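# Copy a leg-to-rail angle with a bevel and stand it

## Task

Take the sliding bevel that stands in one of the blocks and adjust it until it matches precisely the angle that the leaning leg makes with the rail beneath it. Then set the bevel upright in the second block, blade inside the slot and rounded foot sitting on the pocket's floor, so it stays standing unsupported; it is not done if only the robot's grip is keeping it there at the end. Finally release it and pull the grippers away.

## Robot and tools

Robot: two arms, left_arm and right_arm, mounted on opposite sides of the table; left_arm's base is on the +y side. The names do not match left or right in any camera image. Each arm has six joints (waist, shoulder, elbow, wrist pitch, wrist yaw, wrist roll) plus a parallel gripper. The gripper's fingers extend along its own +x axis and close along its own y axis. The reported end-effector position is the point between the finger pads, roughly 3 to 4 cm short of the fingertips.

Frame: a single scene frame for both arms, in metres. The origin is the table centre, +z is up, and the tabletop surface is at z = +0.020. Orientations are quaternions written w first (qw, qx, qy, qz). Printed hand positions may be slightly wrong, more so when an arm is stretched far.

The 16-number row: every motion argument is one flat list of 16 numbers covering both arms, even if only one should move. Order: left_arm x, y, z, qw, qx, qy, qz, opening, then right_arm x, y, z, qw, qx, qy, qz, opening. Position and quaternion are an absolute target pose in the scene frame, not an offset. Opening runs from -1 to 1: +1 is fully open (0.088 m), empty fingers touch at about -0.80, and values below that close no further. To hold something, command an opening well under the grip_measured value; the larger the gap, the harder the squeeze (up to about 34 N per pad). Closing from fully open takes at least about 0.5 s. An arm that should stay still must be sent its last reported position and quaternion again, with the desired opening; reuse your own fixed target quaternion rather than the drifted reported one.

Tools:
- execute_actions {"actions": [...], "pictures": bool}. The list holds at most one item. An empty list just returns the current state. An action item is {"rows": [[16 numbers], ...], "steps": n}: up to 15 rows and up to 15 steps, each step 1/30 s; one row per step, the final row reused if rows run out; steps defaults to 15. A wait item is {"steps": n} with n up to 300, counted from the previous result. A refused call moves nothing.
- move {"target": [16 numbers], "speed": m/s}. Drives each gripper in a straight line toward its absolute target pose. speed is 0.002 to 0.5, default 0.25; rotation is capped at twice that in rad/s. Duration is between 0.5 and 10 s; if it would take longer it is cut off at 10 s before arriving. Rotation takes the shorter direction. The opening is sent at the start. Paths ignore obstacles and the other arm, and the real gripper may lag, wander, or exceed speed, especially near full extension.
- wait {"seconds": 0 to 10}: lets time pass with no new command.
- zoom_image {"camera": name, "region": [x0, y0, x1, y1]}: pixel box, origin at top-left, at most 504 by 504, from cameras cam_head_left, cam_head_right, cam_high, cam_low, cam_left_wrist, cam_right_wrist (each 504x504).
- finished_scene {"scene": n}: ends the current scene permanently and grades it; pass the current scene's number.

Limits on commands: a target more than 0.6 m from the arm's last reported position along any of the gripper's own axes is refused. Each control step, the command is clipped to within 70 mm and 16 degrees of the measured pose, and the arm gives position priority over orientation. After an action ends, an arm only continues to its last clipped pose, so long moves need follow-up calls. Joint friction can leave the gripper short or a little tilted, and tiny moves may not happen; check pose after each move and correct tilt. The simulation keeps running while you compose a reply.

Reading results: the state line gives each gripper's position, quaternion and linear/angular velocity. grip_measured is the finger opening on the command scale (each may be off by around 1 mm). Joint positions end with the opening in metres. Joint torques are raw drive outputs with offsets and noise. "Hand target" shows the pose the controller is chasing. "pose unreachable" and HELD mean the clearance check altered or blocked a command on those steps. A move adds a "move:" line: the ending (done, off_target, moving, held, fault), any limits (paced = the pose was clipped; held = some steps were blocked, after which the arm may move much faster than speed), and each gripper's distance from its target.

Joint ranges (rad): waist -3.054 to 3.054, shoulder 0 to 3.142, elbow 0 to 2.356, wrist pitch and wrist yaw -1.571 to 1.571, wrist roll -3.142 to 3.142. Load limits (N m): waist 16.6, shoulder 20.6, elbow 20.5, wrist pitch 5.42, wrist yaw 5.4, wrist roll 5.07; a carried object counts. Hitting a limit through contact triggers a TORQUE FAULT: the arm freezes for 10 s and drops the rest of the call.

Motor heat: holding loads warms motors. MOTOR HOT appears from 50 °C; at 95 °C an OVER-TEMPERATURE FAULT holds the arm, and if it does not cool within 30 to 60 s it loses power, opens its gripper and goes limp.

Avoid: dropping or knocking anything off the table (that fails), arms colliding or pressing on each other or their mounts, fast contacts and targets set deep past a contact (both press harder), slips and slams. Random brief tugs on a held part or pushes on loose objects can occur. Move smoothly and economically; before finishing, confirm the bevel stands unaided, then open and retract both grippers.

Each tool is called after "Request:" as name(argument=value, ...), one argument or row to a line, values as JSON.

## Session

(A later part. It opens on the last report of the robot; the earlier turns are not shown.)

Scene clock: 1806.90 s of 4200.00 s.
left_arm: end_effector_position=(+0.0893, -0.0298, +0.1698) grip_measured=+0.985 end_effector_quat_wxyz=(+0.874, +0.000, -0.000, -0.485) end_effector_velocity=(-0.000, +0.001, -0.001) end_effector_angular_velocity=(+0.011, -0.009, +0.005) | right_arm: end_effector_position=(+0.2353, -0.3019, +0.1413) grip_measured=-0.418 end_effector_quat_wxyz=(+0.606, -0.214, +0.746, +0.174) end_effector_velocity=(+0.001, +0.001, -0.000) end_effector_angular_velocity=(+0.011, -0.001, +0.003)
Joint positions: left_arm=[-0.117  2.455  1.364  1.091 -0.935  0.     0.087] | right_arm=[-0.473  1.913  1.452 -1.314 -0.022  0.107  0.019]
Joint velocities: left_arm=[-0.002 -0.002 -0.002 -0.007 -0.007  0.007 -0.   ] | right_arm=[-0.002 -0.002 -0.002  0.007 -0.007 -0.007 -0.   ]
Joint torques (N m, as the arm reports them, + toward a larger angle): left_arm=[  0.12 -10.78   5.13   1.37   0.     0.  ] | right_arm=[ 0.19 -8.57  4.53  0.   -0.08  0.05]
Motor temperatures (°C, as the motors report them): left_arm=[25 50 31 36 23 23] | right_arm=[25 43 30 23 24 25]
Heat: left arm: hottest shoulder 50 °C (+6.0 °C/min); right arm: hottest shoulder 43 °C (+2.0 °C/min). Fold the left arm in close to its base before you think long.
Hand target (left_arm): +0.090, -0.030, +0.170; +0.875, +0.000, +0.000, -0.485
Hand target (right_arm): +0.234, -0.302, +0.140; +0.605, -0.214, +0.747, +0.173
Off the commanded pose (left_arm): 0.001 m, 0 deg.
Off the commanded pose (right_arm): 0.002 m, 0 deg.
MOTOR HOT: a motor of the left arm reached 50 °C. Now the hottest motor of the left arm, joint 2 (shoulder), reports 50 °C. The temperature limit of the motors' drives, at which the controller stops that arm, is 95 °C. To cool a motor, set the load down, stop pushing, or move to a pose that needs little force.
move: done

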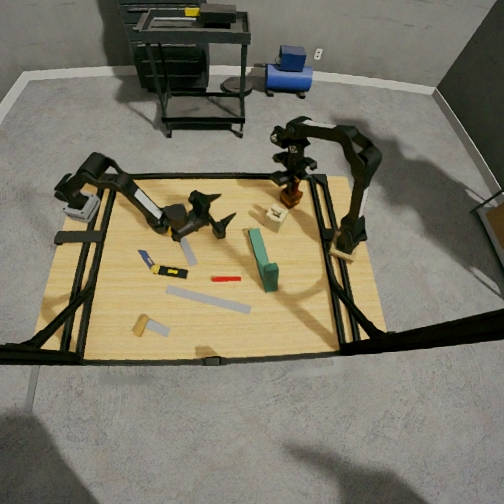

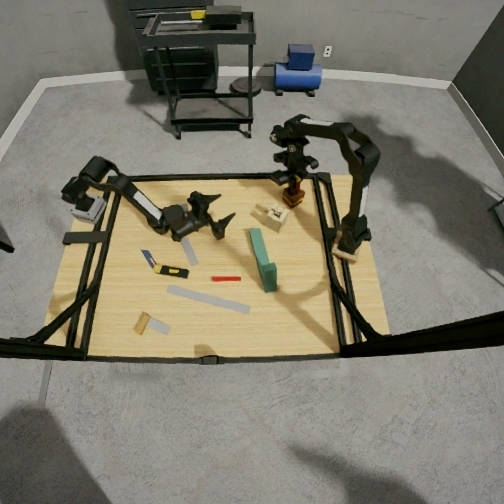

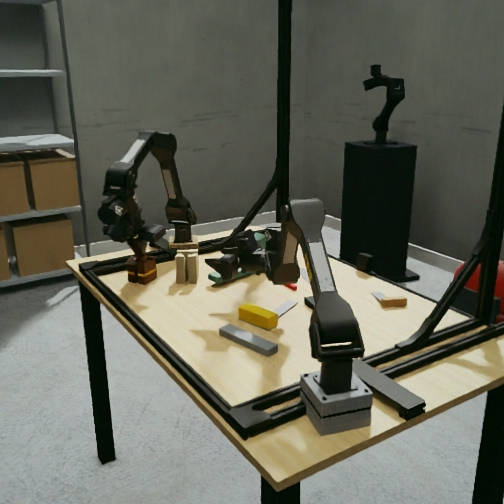

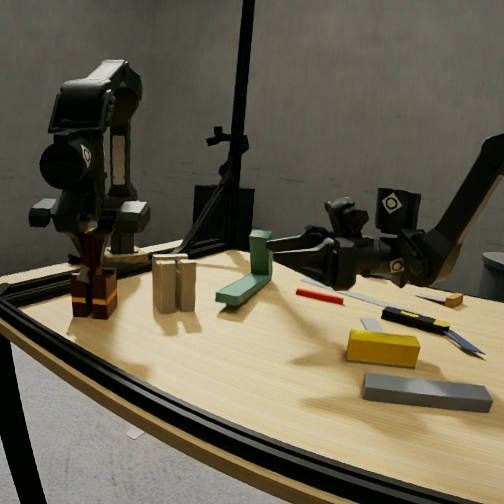

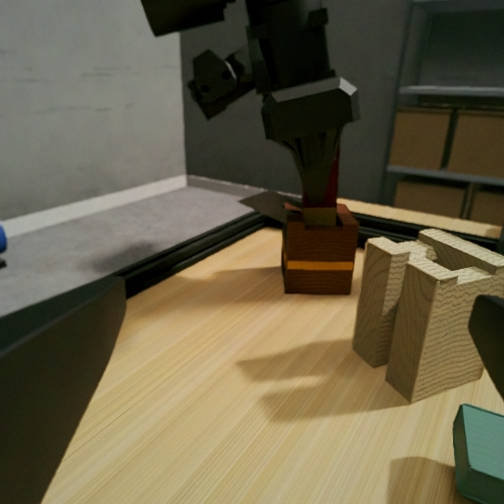

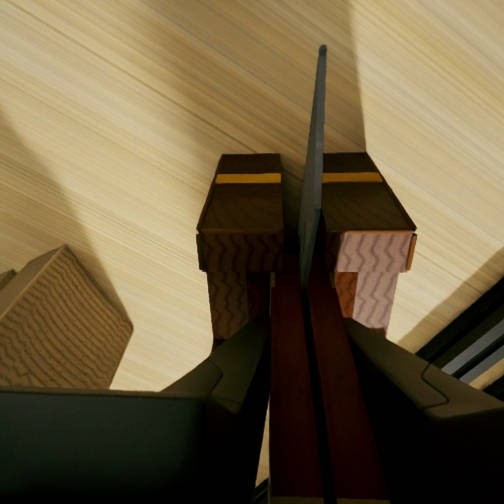

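Request:
move(
  target=[0.09,-0.03,0.17,0.875,0,0,-0.485,1, 0.2336,-0.3023,0.133,0.6049,-0.2142,0.7470,0.1734,-1],
  speed=0.005,
)

Request:
zoom_image(
  camera="cam_left_wrist",
  region=[230,100,390,310],
)

Request:
zoom_image(
  camera="cam_right_wrist",
  region=[190,100,390,340],
)

Scene clock: 1819.00 s of 4200.00 s.
left_arm: end_effector_position=(+0.0893, -0.0297, +0.1695) grip_measured=+0.985 end_effector_quat_wxyz=(+0.874, +0.001, +0.000, -0.485) end_effector_velocity=(+0.000, +0.002, +0.002) end_effector_angular_velocity=(-0.028, +0.025, +0.005) | right_arm: end_effector_position=(+0.2347, -0.3024, +0.1393) grip_measured=-0.418 end_effector_quat_wxyz=(+0.607, -0.214, +0.746, +0.174) end_effector_velocity=(+0.001, -0.001, +0.000) end_effector_angular_velocity=(+0.009, -0.002, -0.016)
Joint positions: left_arm=[-0.117  2.456  1.364  1.091 -0.935 -0.     0.087] | right_arm=[-0.473  1.912  1.441 -1.304 -0.022  0.107  0.019]
Joint velocities: left_arm=[-0.002 -0.002 -0.007  0.022 -0.007 -0.022 -0.   ] | right_arm=[-0.007 -0.007 -0.007  0.007 -0.007  0.007 -0.   ]
Joint torques (N m, as the arm reports them, + toward a larger angle): left_arm=[  0.1  -10.83   5.1    1.4    0.     0.01] | right_arm=[ 0.16 -7.62  3.35  1.09 -0.08  0.04]
Motor temperatures (°C, as the motors report them): left_arm=[25 51 31 36 23 23] | right_arm=[25 42 29 23 24 25]
Heat: left arm: hottest shoulder 51 °C (+5.1 °C/min); right arm: hottest shoulder 42 °C (+0.0 °C/min). Fold the left arm in close to its base before you think long.
Hand target (left_arm): +0.090, -0.030, +0.170; +0.875, -0.000, +0.000, -0.485
Hand target (right_arm): +0.233, -0.302, +0.133; +0.605, -0.214, +0.747, +0.173
Off the commanded pose (left_arm): 0.001 m, 0 deg.
Off the commanded pose (right_arm): 0.006 m, 0 deg.
MOTOR HOT: still on. Now the hottest motor of the left arm, joint 2 (shoulder), reports 51 °C; a drive's own limit is 95 °C.
move: done

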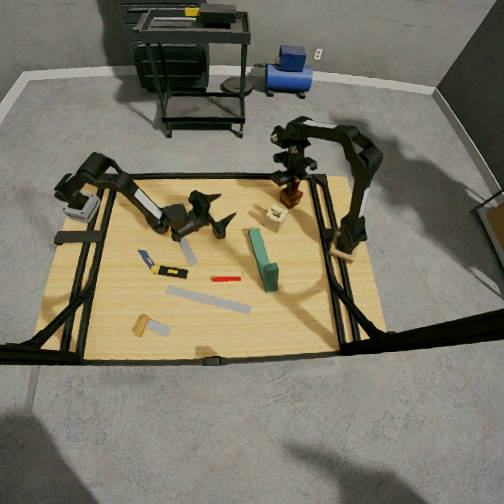

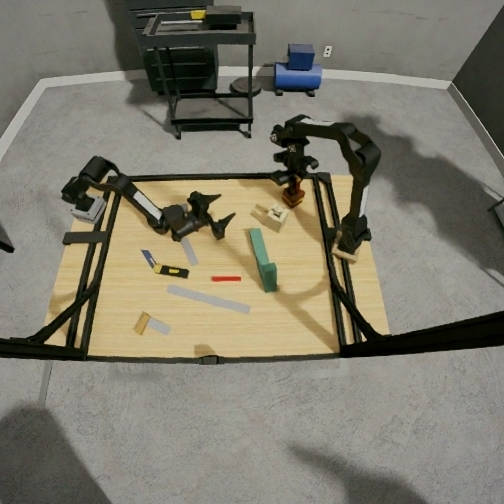

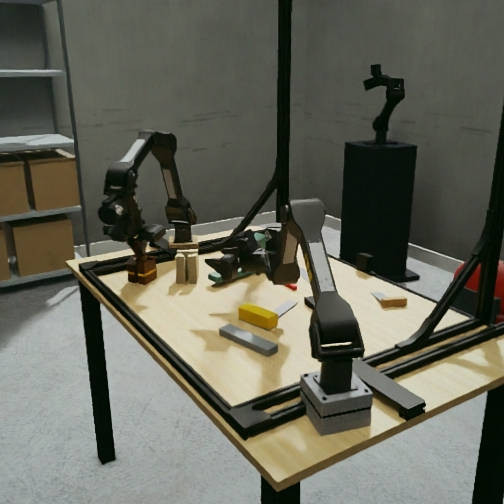

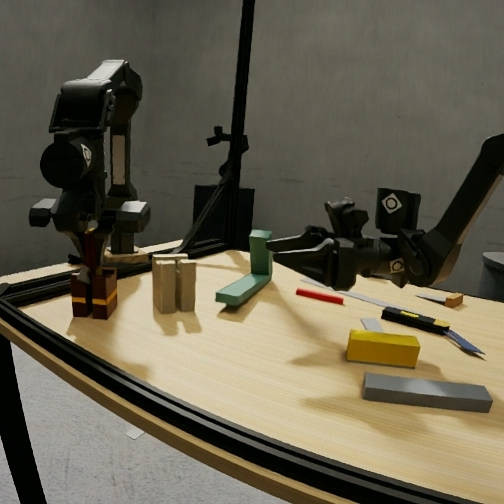

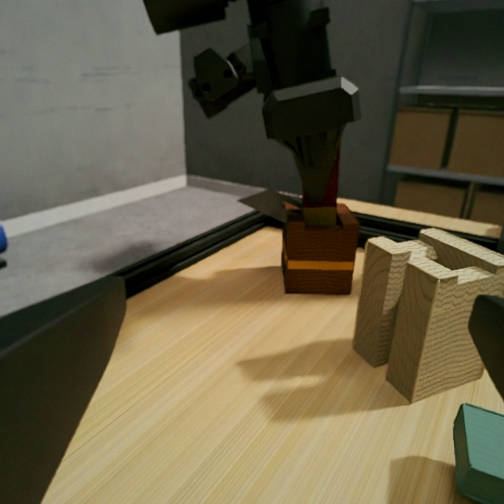

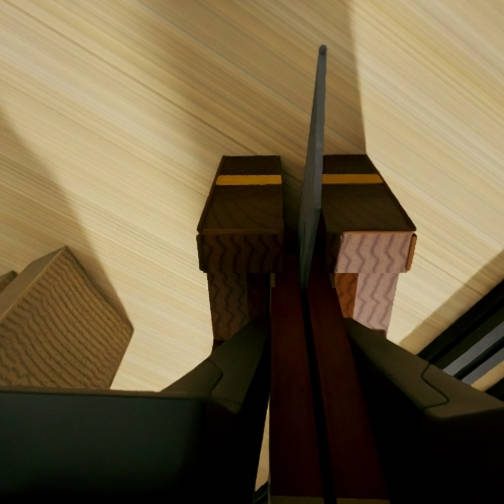

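Region (230, 100, 390, 310) of cam_left_wrist's 504x504 image, scaled by 2.400, with more detail than that image has; it fills the left 384 columns of this view, and the rest is white.

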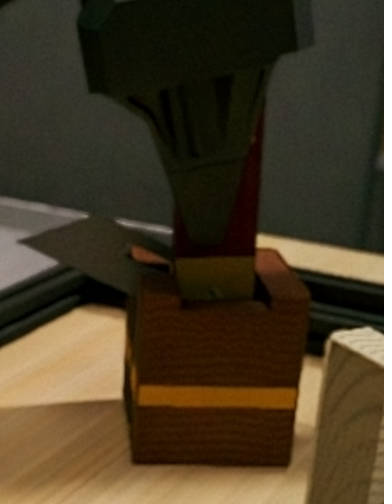

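Region (190, 100, 390, 340) of cam_right_wrist's 504x504 image, scaled by 2.100, with more detail than that image has.

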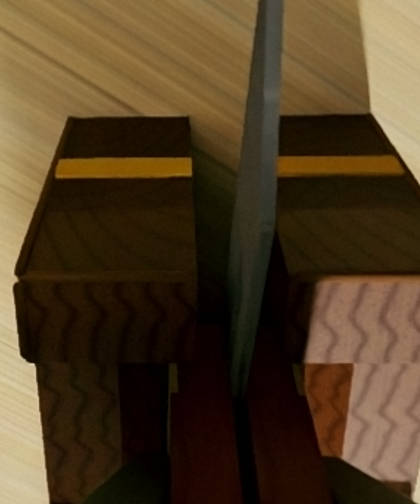

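Request:
move(
  target=[0.09,-0.03,0.17,0.875,0,0,-0.485,1, 0.2340,-0.3023,0.138,0.6049,-0.2142,0.7470,0.1734,-0.33],
  speed=0.005,
)

Request:
zoom_image(
  camera="cam_left_wrist",
  region=[230,100,390,310],
)

Request:
zoom_image(
  camera="cam_right_wrist",
  region=[150,0,450,400],
)

Scene clock: 1840.17 s of 4200.00 s.
left_arm: end_effector_position=(+0.0895, -0.0298, +0.1693) grip_measured=+0.985 end_effector_quat_wxyz=(+0.874, +0.001, +0.000, -0.485) end_effector_velocity=(-0.002, +0.001, -0.002) end_effector_angular_velocity=(+0.007, +0.002, -0.010) | right_arm: end_effector_position=(+0.2348, -0.3022, +0.1394) grip_measured=-0.330 end_effector_quat_wxyz=(+0.608, -0.213, +0.745, +0.174) end_effector_velocity=(-0.006, -0.003, +0.000) end_effector_angular_velocity=(+0.002, +0.035, -0.005)
Joint positions: left_arm=[-0.117  2.456  1.364  1.091 -0.935 -0.     0.087] | right_arm=[-0.473  1.909  1.439 -1.301 -0.022  0.107  0.023]
Joint velocities: left_arm=[-0.002 -0.002 -0.007 -0.007  0.007 -0.007 -0.   ] | right_arm=[-0.007 -0.002 -0.007 -0.022 -0.022 -0.007  0.   ]
Joint torques (N m, as the arm reports them, + toward a larger angle): left_arm=[  0.07 -10.9    5.17   1.39   0.     0.02] | right_arm=[ 0.12 -7.65  5.66 -0.34 -0.06  0.03]
Motor temperatures (°C, as the motors report them): left_arm=[25 52 31 36 23 23] | right_arm=[25 40 29 25 24 25]
Heat: left arm: hottest shoulder 52 °C (+4.1 °C/min); right arm: hottest shoulder 40 °C (-3.0 °C/min). Fold the left arm in close to its base before you think long.
Hand target (left_arm): +0.090, -0.030, +0.170; +0.875, -0.000, -0.000, -0.485
Hand target (right_arm): +0.234, -0.302, +0.138; +0.605, -0.214, +0.747, +0.173
Off the commanded pose (left_arm): 0.001 m, 0 deg.
Off the commanded pose (right_arm): 0.002 m, 0 deg.
MOTOR HOT: still on. Now the hottest motor of the left arm, joint 2 (shoulder), reports 52 °C; a drive's own limit is 95 °C.
move: done

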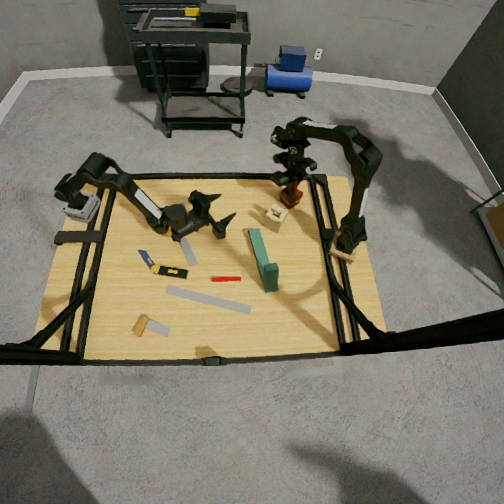

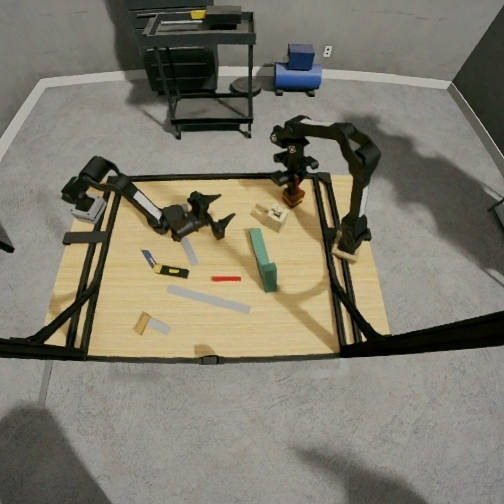

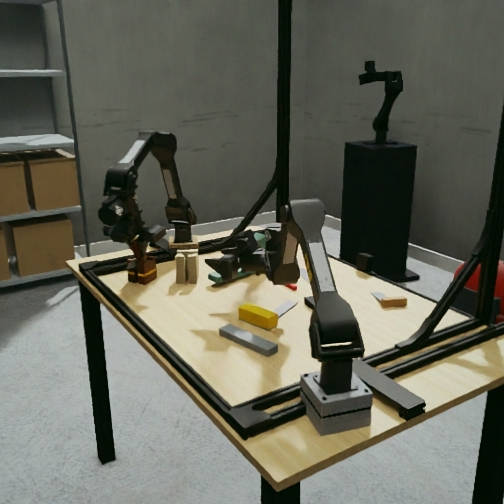

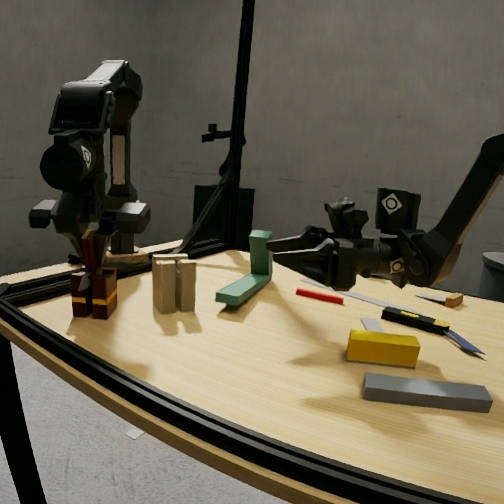

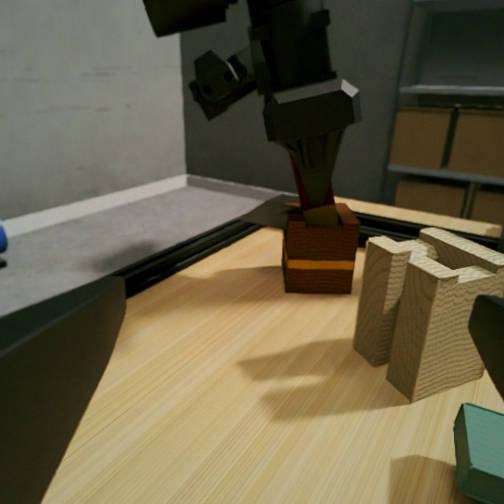

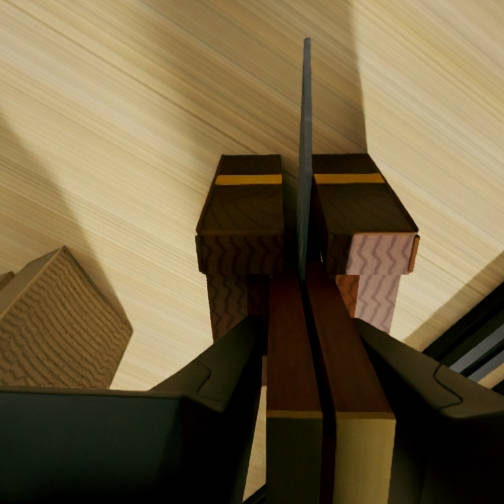

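Region (230, 100, 390, 310) of cam_left_wrist's 504x504 image, scaled by 2.400, with more detail than that image has; it fills the left 384 columns of this view, and the rest is white.

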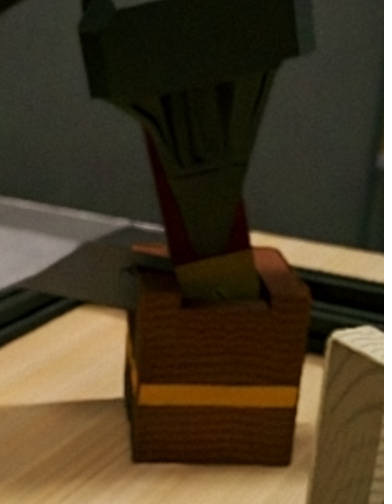

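Region (150, 0, 450, 400) of cam_right_wrist's 504x504 image, scaled by 1.260, with more detail than that image has; it fills the left 378 columns of this view, and the rest is white.

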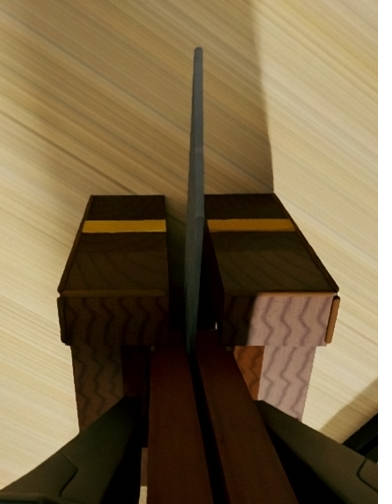

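Request:
zoom_image(
  camera="cam_low",
  region=[30,190,170,330],
)

Request:
zoom_image(
  camera="cam_left_wrist",
  region=[200,120,380,300],
)

Region (30, 190, 170, 330) of cam_low's 504x504 image, scaled by 3.600, with more detail than that image has.

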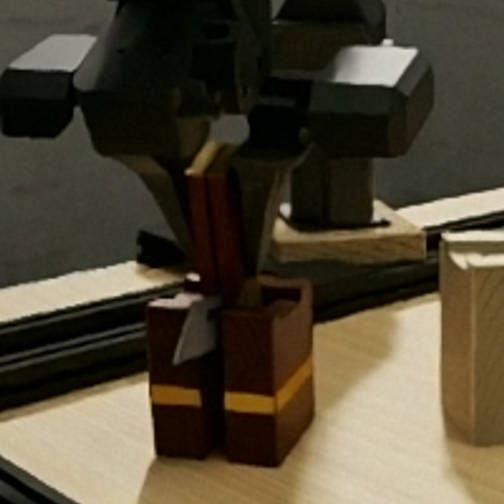

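Region (200, 120, 380, 300) of cam_left_wrist's 504x504 image, scaled by 2.800, with more detail than that image has.

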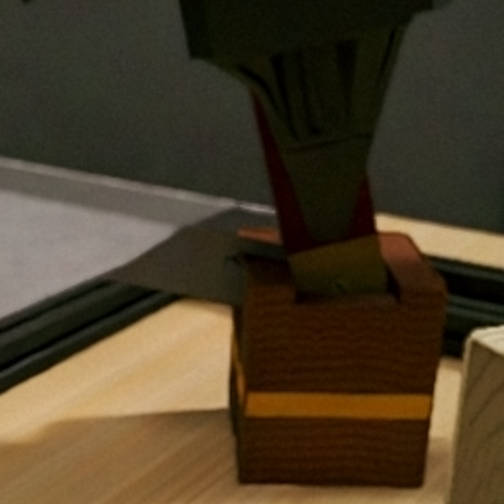

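Request:
move(
  target=[0.09,-0.03,0.17,0.875,0,0,-0.485,1, 0.2348,-0.3022,0.140,0.6049,-0.2142,0.7470,0.1734,0.2],
  speed=0.01,
)

Request:
zoom_image(
  camera="cam_left_wrist",
  region=[200,60,400,300],
)

Scene clock: 1867.20 s of 4200.00 s.
left_arm: end_effector_position=(+0.0895, -0.0298, +0.1693) grip_measured=+0.985 end_effector_quat_wxyz=(+0.874, +0.001, +0.000, -0.485) end_effector_velocity=(-0.000, +0.001, +0.002) end_effector_angular_velocity=(+0.006, -0.007, +0.005) | right_arm: end_effector_position=(+0.2335, -0.3033, +0.1398) grip_measured=+0.199 end_effector_quat_wxyz=(+0.605, -0.214, +0.747, +0.173) end_effector_velocity=(+0.000, +0.001, -0.000) end_effector_angular_velocity=(+0.025, +0.010, +0.010)
Joint positions: left_arm=[-0.117  2.456  1.364  1.091 -0.935 -0.     0.087] | right_arm=[-0.473  1.909  1.439 -1.309 -0.022  0.107  0.049]
Joint velocities: left_arm=[-0.002 -0.007 -0.002 -0.007 -0.007  0.007 -0.   ] | right_arm=[-0.007 -0.002 -0.002  0.007 -0.022 -0.022  0.   ]
Joint torques (N m, as the arm reports them, + toward a larger angle): left_arm=[  0.08 -10.89   5.14   1.39   0.     0.01] | right_arm=[ 0.03 -7.58  6.79 -0.38 -0.05 -0.01]
Motor temperatures (°C, as the motors report them): left_arm=[25 53 31 36 23 23] | right_arm=[25 40 30 24 24 25]
Heat: left arm: hottest shoulder 53 °C (+3.0 °C/min); right arm: hottest shoulder 40 °C (-3.0 °C/min). Fold the left arm in close to its base before you think long.
Hand target (left_arm): +0.090, -0.030, +0.170; +0.875, -0.000, -0.000, -0.485
Hand target (right_arm): +0.235, -0.302, +0.140; +0.605, -0.214, +0.747, +0.174
Off the commanded pose (left_arm): 0.001 m, 0 deg.
Off the commanded pose (right_arm): 0.002 m, 0 deg.
MOTOR HOT: still on. Now the hottest motor of the left arm, joint 2 (shoulder), reports 53 °C; a drive's own limit is 95 °C.
After step 90, 23.33 s passed at rest.
move: done

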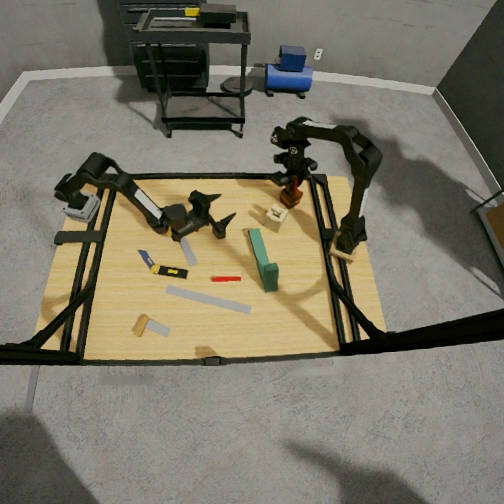

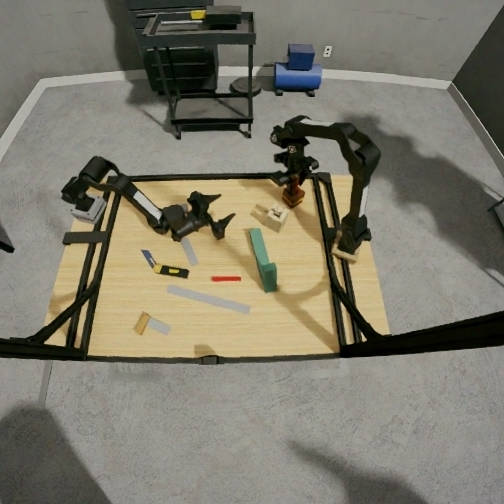

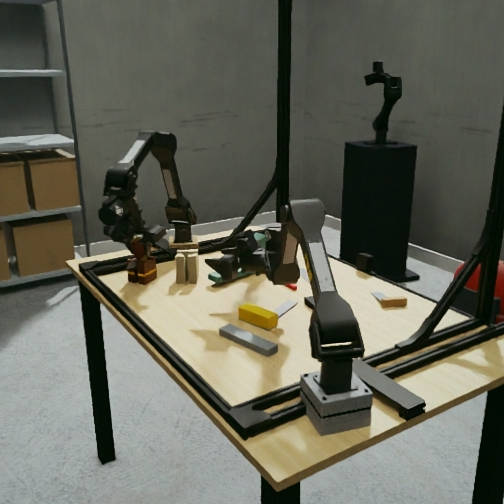

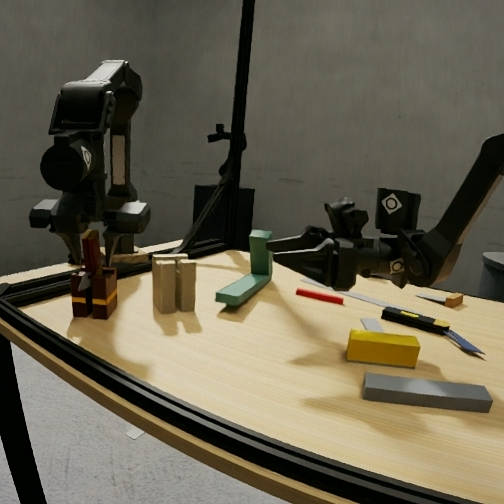

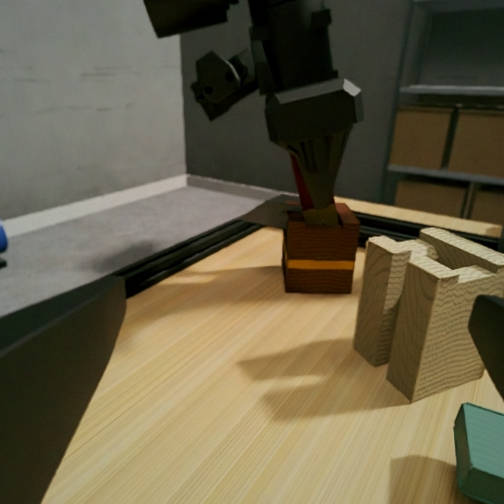

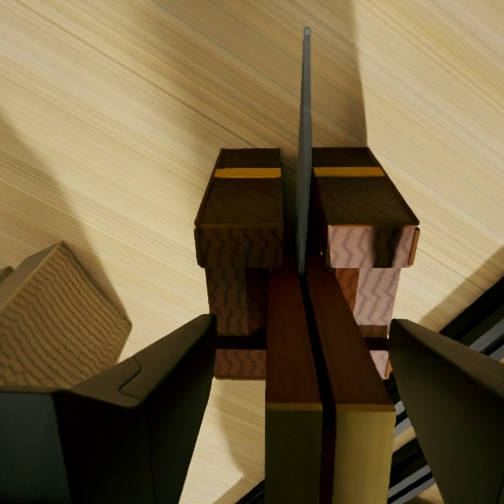

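Region (200, 60, 400, 300) of cam_left_wrist's 504x504 image, scaled by 2.100, with more detail than that image has.

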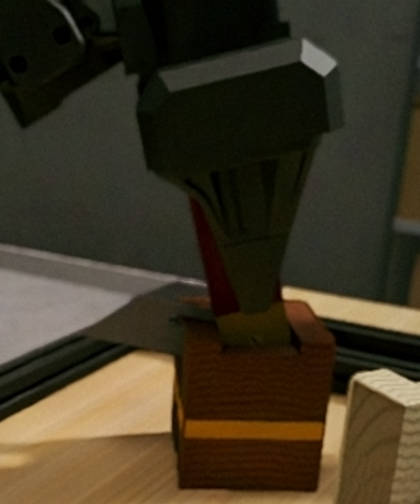

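Request:
move(
  target=[0.05,0.2,0.25,0.707,0,0,-0.707,1, 0.242,-0.298,0.195,0.6049,-0.2142,0.7470,0.1734,0.4],
  speed=0.08,
)

Scene clock: 1882.47 s of 4200.00 s.
left_arm: end_effector_position=(+0.0526, +0.1988, +0.2497) grip_measured=+0.985 end_effector_quat_wxyz=(+0.709, +0.001, +0.000, -0.705) end_effector_velocity=(+0.005, +0.003, +0.002) end_effector_angular_velocity=(-0.002, +0.009, +0.029) | right_arm: end_effector_position=(+0.2397, -0.2984, +0.1964) grip_measured=+0.400 end_effector_quat_wxyz=(+0.607, -0.214, +0.746, +0.174) end_effector_velocity=(-0.001, -0.003, +0.001) end_effector_angular_velocity=(-0.009, +0.002, +0.006)
Joint positions: left_arm=[-0.368  1.503  0.31   1.191 -0.635 -0.     0.087] | right_arm=[-0.473  1.91   1.668 -1.532 -0.022  0.107  0.059]
Joint velocities: left_arm=[-0.007 -0.017 -0.007 -0.007 -0.037 -0.007  0.   ] | right_arm=[-0.002 -0.002 -0.002 -0.007  0.007 -0.007 -0.   ]
Joint torques (N m, as the arm reports them, + toward a larger angle): left_arm=[-0.36 -4.94  4.05  1.34  0.09  0.  ] | right_arm=[-0.24 -6.85  7.21 -0.37 -0.02 -0.1 ]
Motor temperatures (°C, as the motors report them): left_arm=[25 52 31 36 23 23] | right_arm=[25 39 31 24 24 25]
Heat: left arm: hottest shoulder 52 °C (+1.0 °C/min); right arm: hottest shoulder 39 °C (-3.0 °C/min). Fold the left arm in close to its base before you think long.
Hand target (left_arm): +0.052, +0.201, +0.250; +0.707, +0.001, +0.000, -0.707
Hand target (right_arm): +0.242, -0.298, +0.195; +0.605, -0.214, +0.747, +0.173
Off the commanded pose (left_arm): 0.003 m, 0 deg.
Off the commanded pose (right_arm): 0.003 m, 0 deg.
MOTOR HOT: still on. Now the hottest motor of the left arm, joint 2 (shoulder), reports 52 °C; a drive's own limit is 95 °C.
After step 90, 8.40 s passed at rest.
move: done

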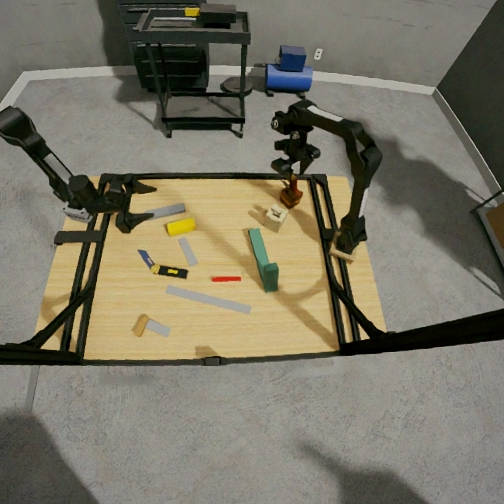

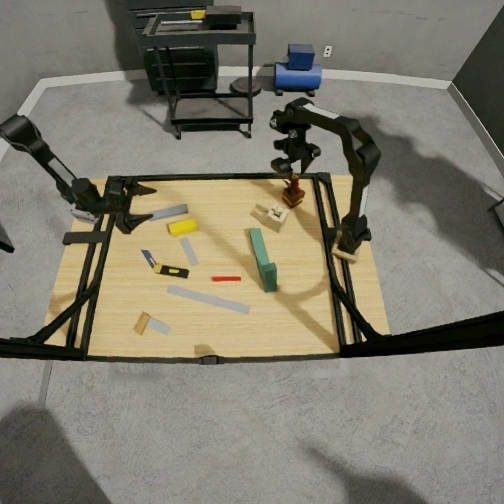

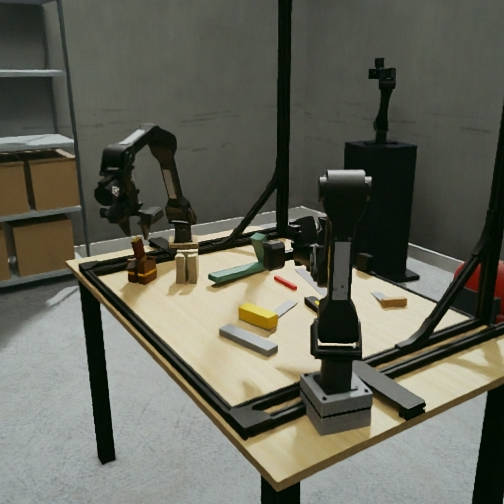

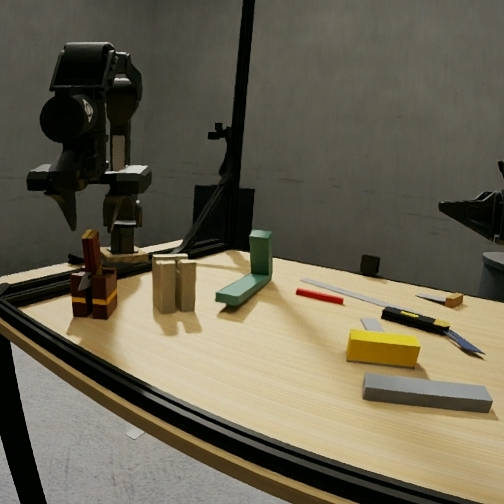

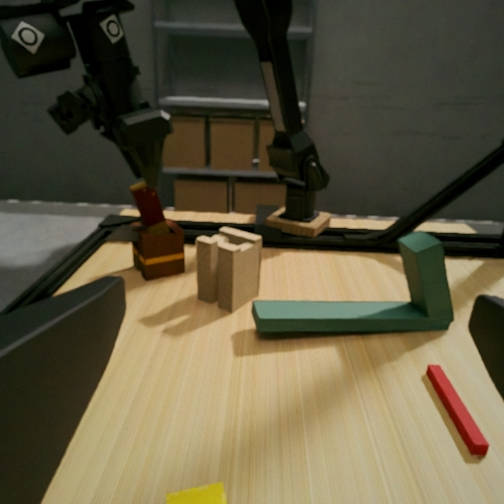

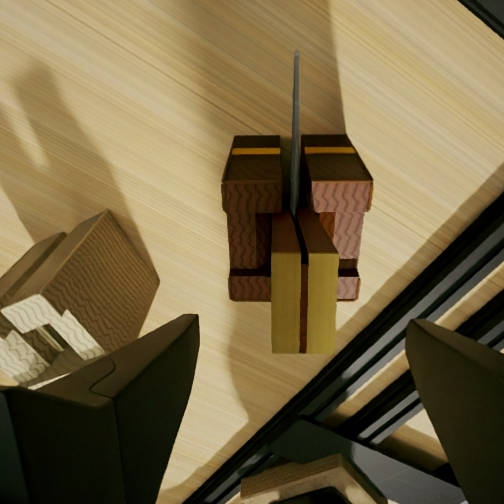

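Request:
move(
  target=[0.09,-0.03,0.15,0.875,0,0,-0.485,1, 0.08,-0.33,0.27,0.707,0,0.707,0,0.4],
  speed=0.2,
)

Request:
zoom_image(
  camera="cam_left_wrist",
  region=[160,100,400,310],
)

Scene clock: 1894.40 s of 4200.00 s.
left_arm: end_effector_position=(+0.0867, -0.0295, +0.1544) grip_measured=+0.985 end_effector_quat_wxyz=(+0.873, -0.005, -0.001, -0.487) end_effector_velocity=(-0.004, +0.000, -0.000) end_effector_angular_velocity=(+0.006, -0.007, +0.000) | right_arm: end_effector_position=(+0.0814, -0.3271, +0.2718) grip_measured=+0.400 end_effector_quat_wxyz=(+0.719, +0.027, +0.694, +0.027) end_effector_velocity=(-0.001, -0.003, +0.000) end_effector_angular_velocity=(-0.006, -0.007, +0.024)
Joint positions: left_arm=[-0.122  2.504  1.372  1.141 -0.935 -0.     0.087] | right_arm=[-0.05   1.234  1.31  -1.562 -0.004  1.091  0.059]
Joint velocities: left_arm=[-0.007  0.002  0.007 -0.007 -0.007  0.007  0.   ] | right_arm=[ 0.002 -0.007 -0.002 -0.007  0.007 -0.022 -0.   ]
Joint torques (N m, as the arm reports them, + toward a larger angle): left_arm=[ 0.24 -9.32  5.9   1.19 -0.1   0.02] | right_arm=[ 0.28 -4.31  4.86  0.19  0.16  0.09]
Motor temperatures (°C, as the motors report them): left_arm=[25 49 31 36 23 23] | right_arm=[25 39 31 24 24 25]
Heat: left arm: hottest shoulder 49 °C (-2.0 °C/min); right arm: hottest shoulder 39 °C (-2.0 °C/min). Fold the left arm in close to its base before you think long.
Hand target (left_arm): +0.088, -0.031, +0.150; +0.875, -0.001, -0.000, -0.485
Hand target (right_arm): +0.080, -0.329, +0.271; +0.720, +0.027, +0.693, +0.026
Off the commanded pose (left_arm): 0.006 m, 1 deg.
Off the commanded pose (right_arm): 0.004 m, 5 deg.
MOTOR HOT: still on. Now the hottest motor of the left arm, joint 2 (shoulder), reports 49 °C; a drive's own limit is 95 °C.
joint sent to its limit (right arm) — the command would take joint 4 (wrist pitch) past its lower limit, so that joint was sent only as far as its limit.
After step 90, 6.90 s passed at rest.
move: off_target (right_arm)

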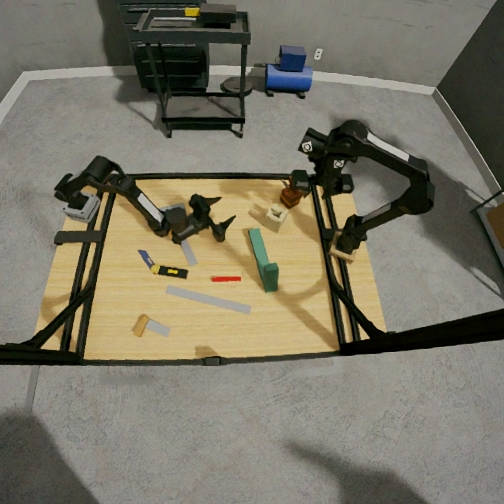

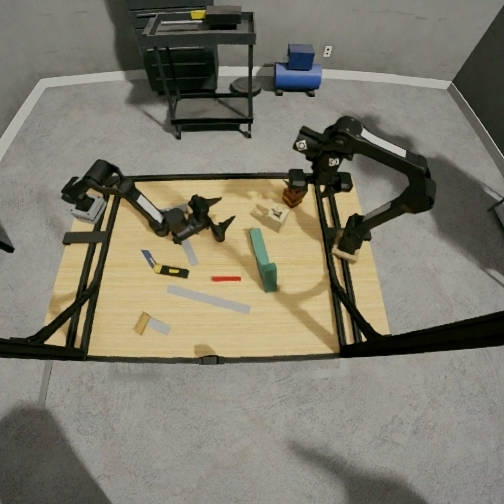

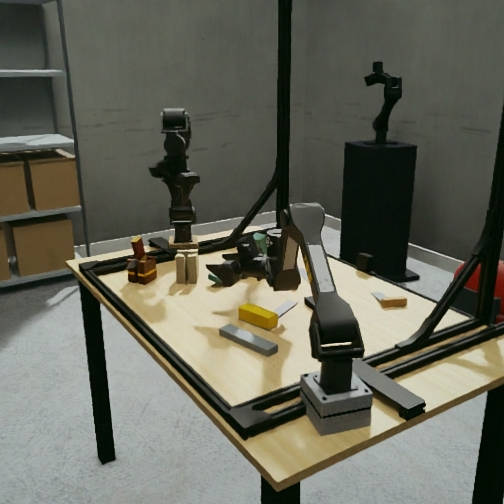

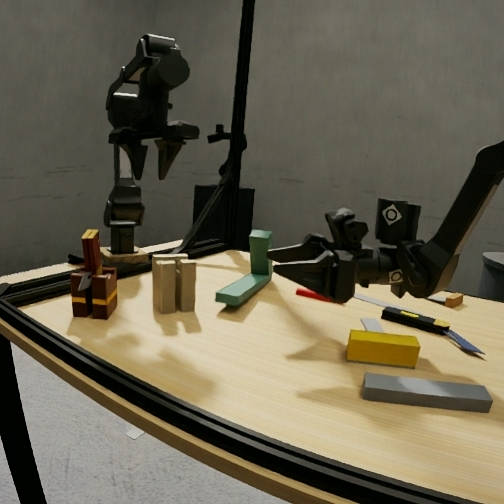

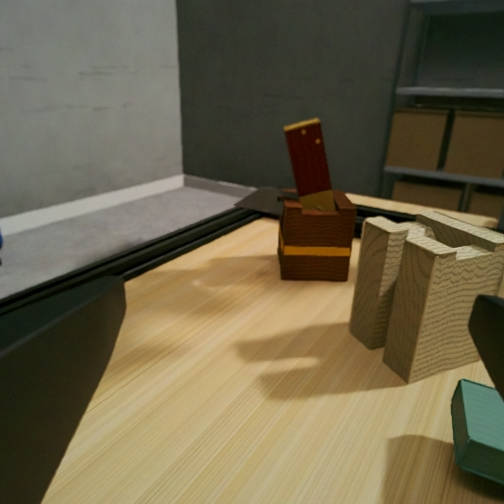

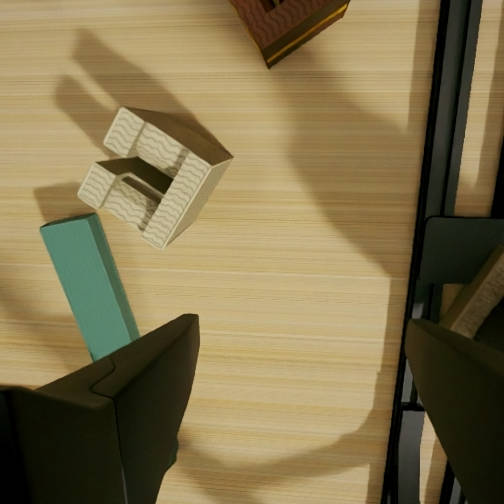

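Region (160, 100, 400, 310) of cam_left_wrist's 504x504 image, scaled by 2.100, with more detail than that image has; it fills the top 441 rows of this view, and the rest is white.

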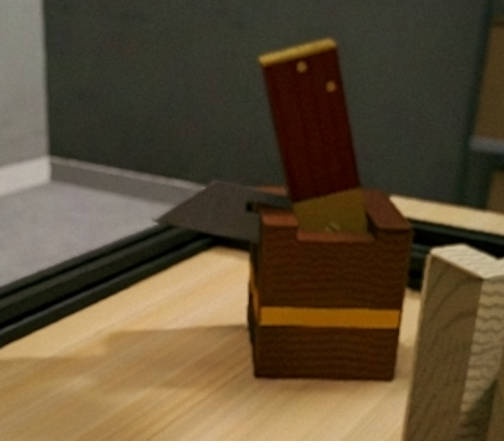

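Request:
zoom_image(
  camera="cam_left_wrist",
  region=[215,160,355,260],
)

Region (215, 160, 355, 260) of cam_left_wrist's 504x504 image, scaled by 3.600, with more detail than that image has; it fills the top 360 rows of this view, and the rest is white.

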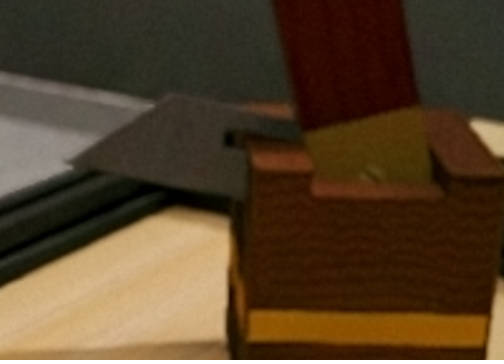

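Request:
move(
  target=[0.08,0.22,0.25,0.707,0,0,-0.707,1, 0.05,-0.30,0.25,0.7934,0,0.6088,0,0.4],
  speed=0.25,
)

Scene clock: 1919.00 s of 4200.00 s.
left_arm: end_effector_position=(+0.0825, +0.2186, +0.2504) grip_measured=+0.985 end_effector_quat_wxyz=(+0.709, +0.001, -0.001, -0.705) end_effector_velocity=(+0.000, +0.003, +0.004) end_effector_angular_velocity=(-0.002, +0.009, -0.000) | right_arm: end_effector_position=(+0.0491, -0.2996, +0.2538) grip_measured=+0.400 end_effector_quat_wxyz=(+0.793, +0.007, +0.610, +0.006) end_effector_velocity=(+0.001, -0.002, +0.000) end_effector_angular_velocity=(-0.014, -0.007, +0.018)
Joint positions: left_arm=[-0.299  1.342  0.192  1.151 -0.565  0.003  0.087] | right_arm=[ 0.344  1.285  1.252 -1.497  0.257  1.48   0.059]
Joint velocities: left_arm=[-0.007 -0.042 -0.002 -0.037 -0.007 -0.007 -0.   ] | right_arm=[-0.002 -0.002 -0.002 -0.007  0.007 -0.022 -0.   ]
Joint torques (N m, as the arm reports them, + toward a larger angle): left_arm=[-0.37 -3.77  4.28  1.38  0.09 -0.11] | right_arm=[ 0.37 -2.66  4.96  0.34  0.39  0.12]
Motor temperatures (°C, as the motors report them): left_arm=[25 49 32 36 23 23] | right_arm=[25 36 30 23 24 25]
Heat: left arm: hottest shoulder 49 °C (-3.0 °C/min); right arm: hottest shoulder 36 °C (-4.0 °C/min). Fold the left arm in close to its base before you think long.
Hand target (left_arm): +0.082, +0.221, +0.250; +0.707, +0.001, +0.001, -0.707
Hand target (right_arm): +0.049, -0.300, +0.250; +0.793, +0.001, +0.609, +0.001
Off the commanded pose (left_arm): 0.003 m, 0 deg.
Off the commanded pose (right_arm): 0.004 m, 1 deg.
MOTOR HOT: still on. Now the hottest motor of the left arm, joint 2 (shoulder), reports 49 °C; a drive's own limit is 95 °C.
After step 90, 19.90 s passed at rest.
move: done

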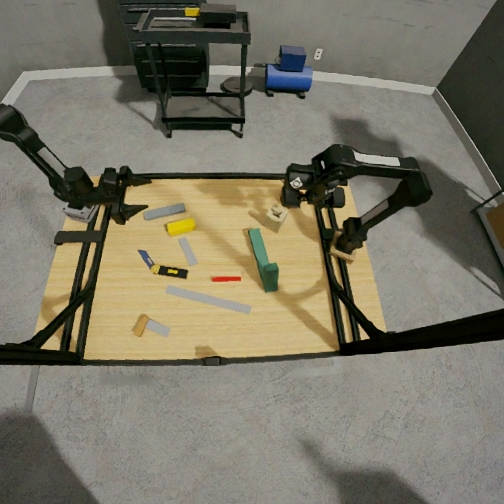

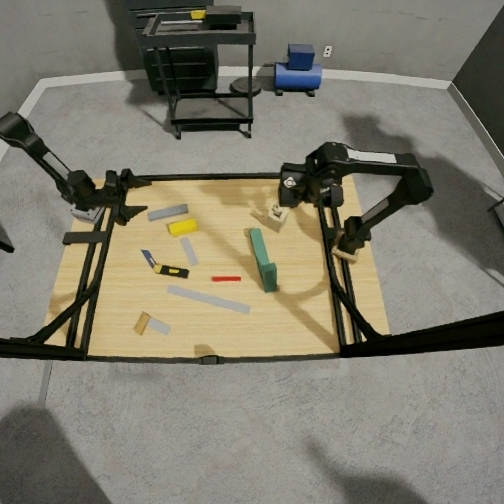

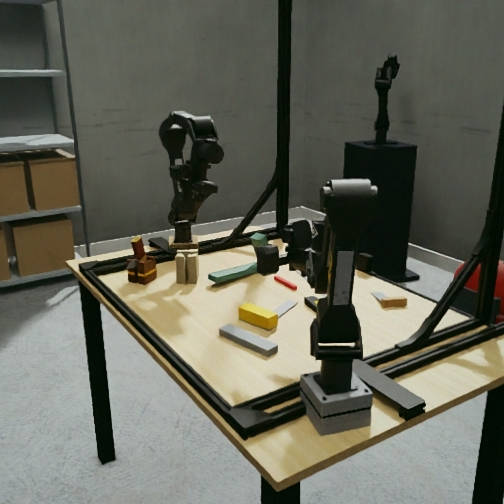

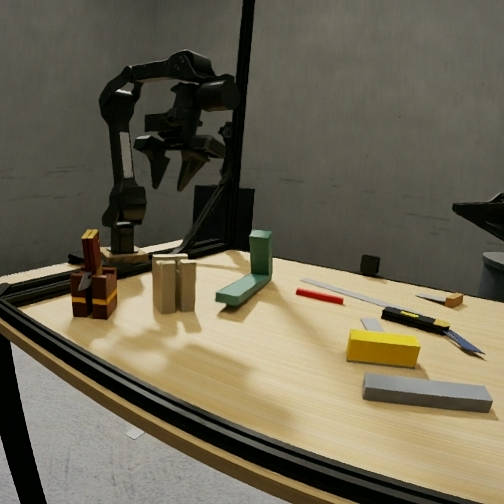

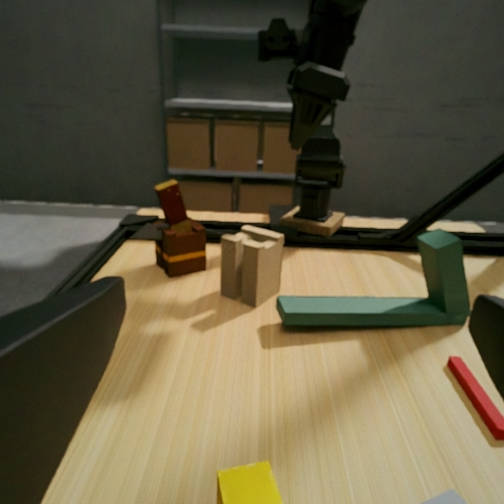

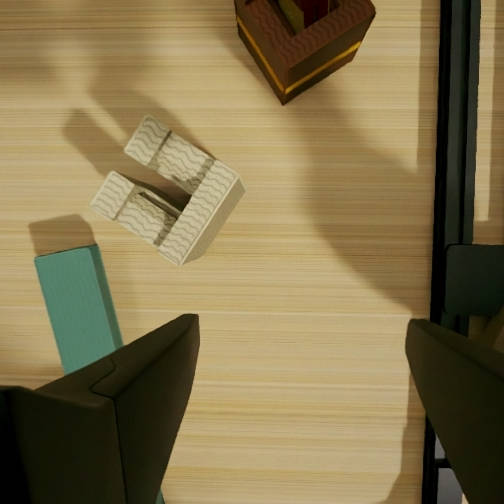

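Request:
finished_scene(
  scene=1,
)

The scene is finished: the task was done.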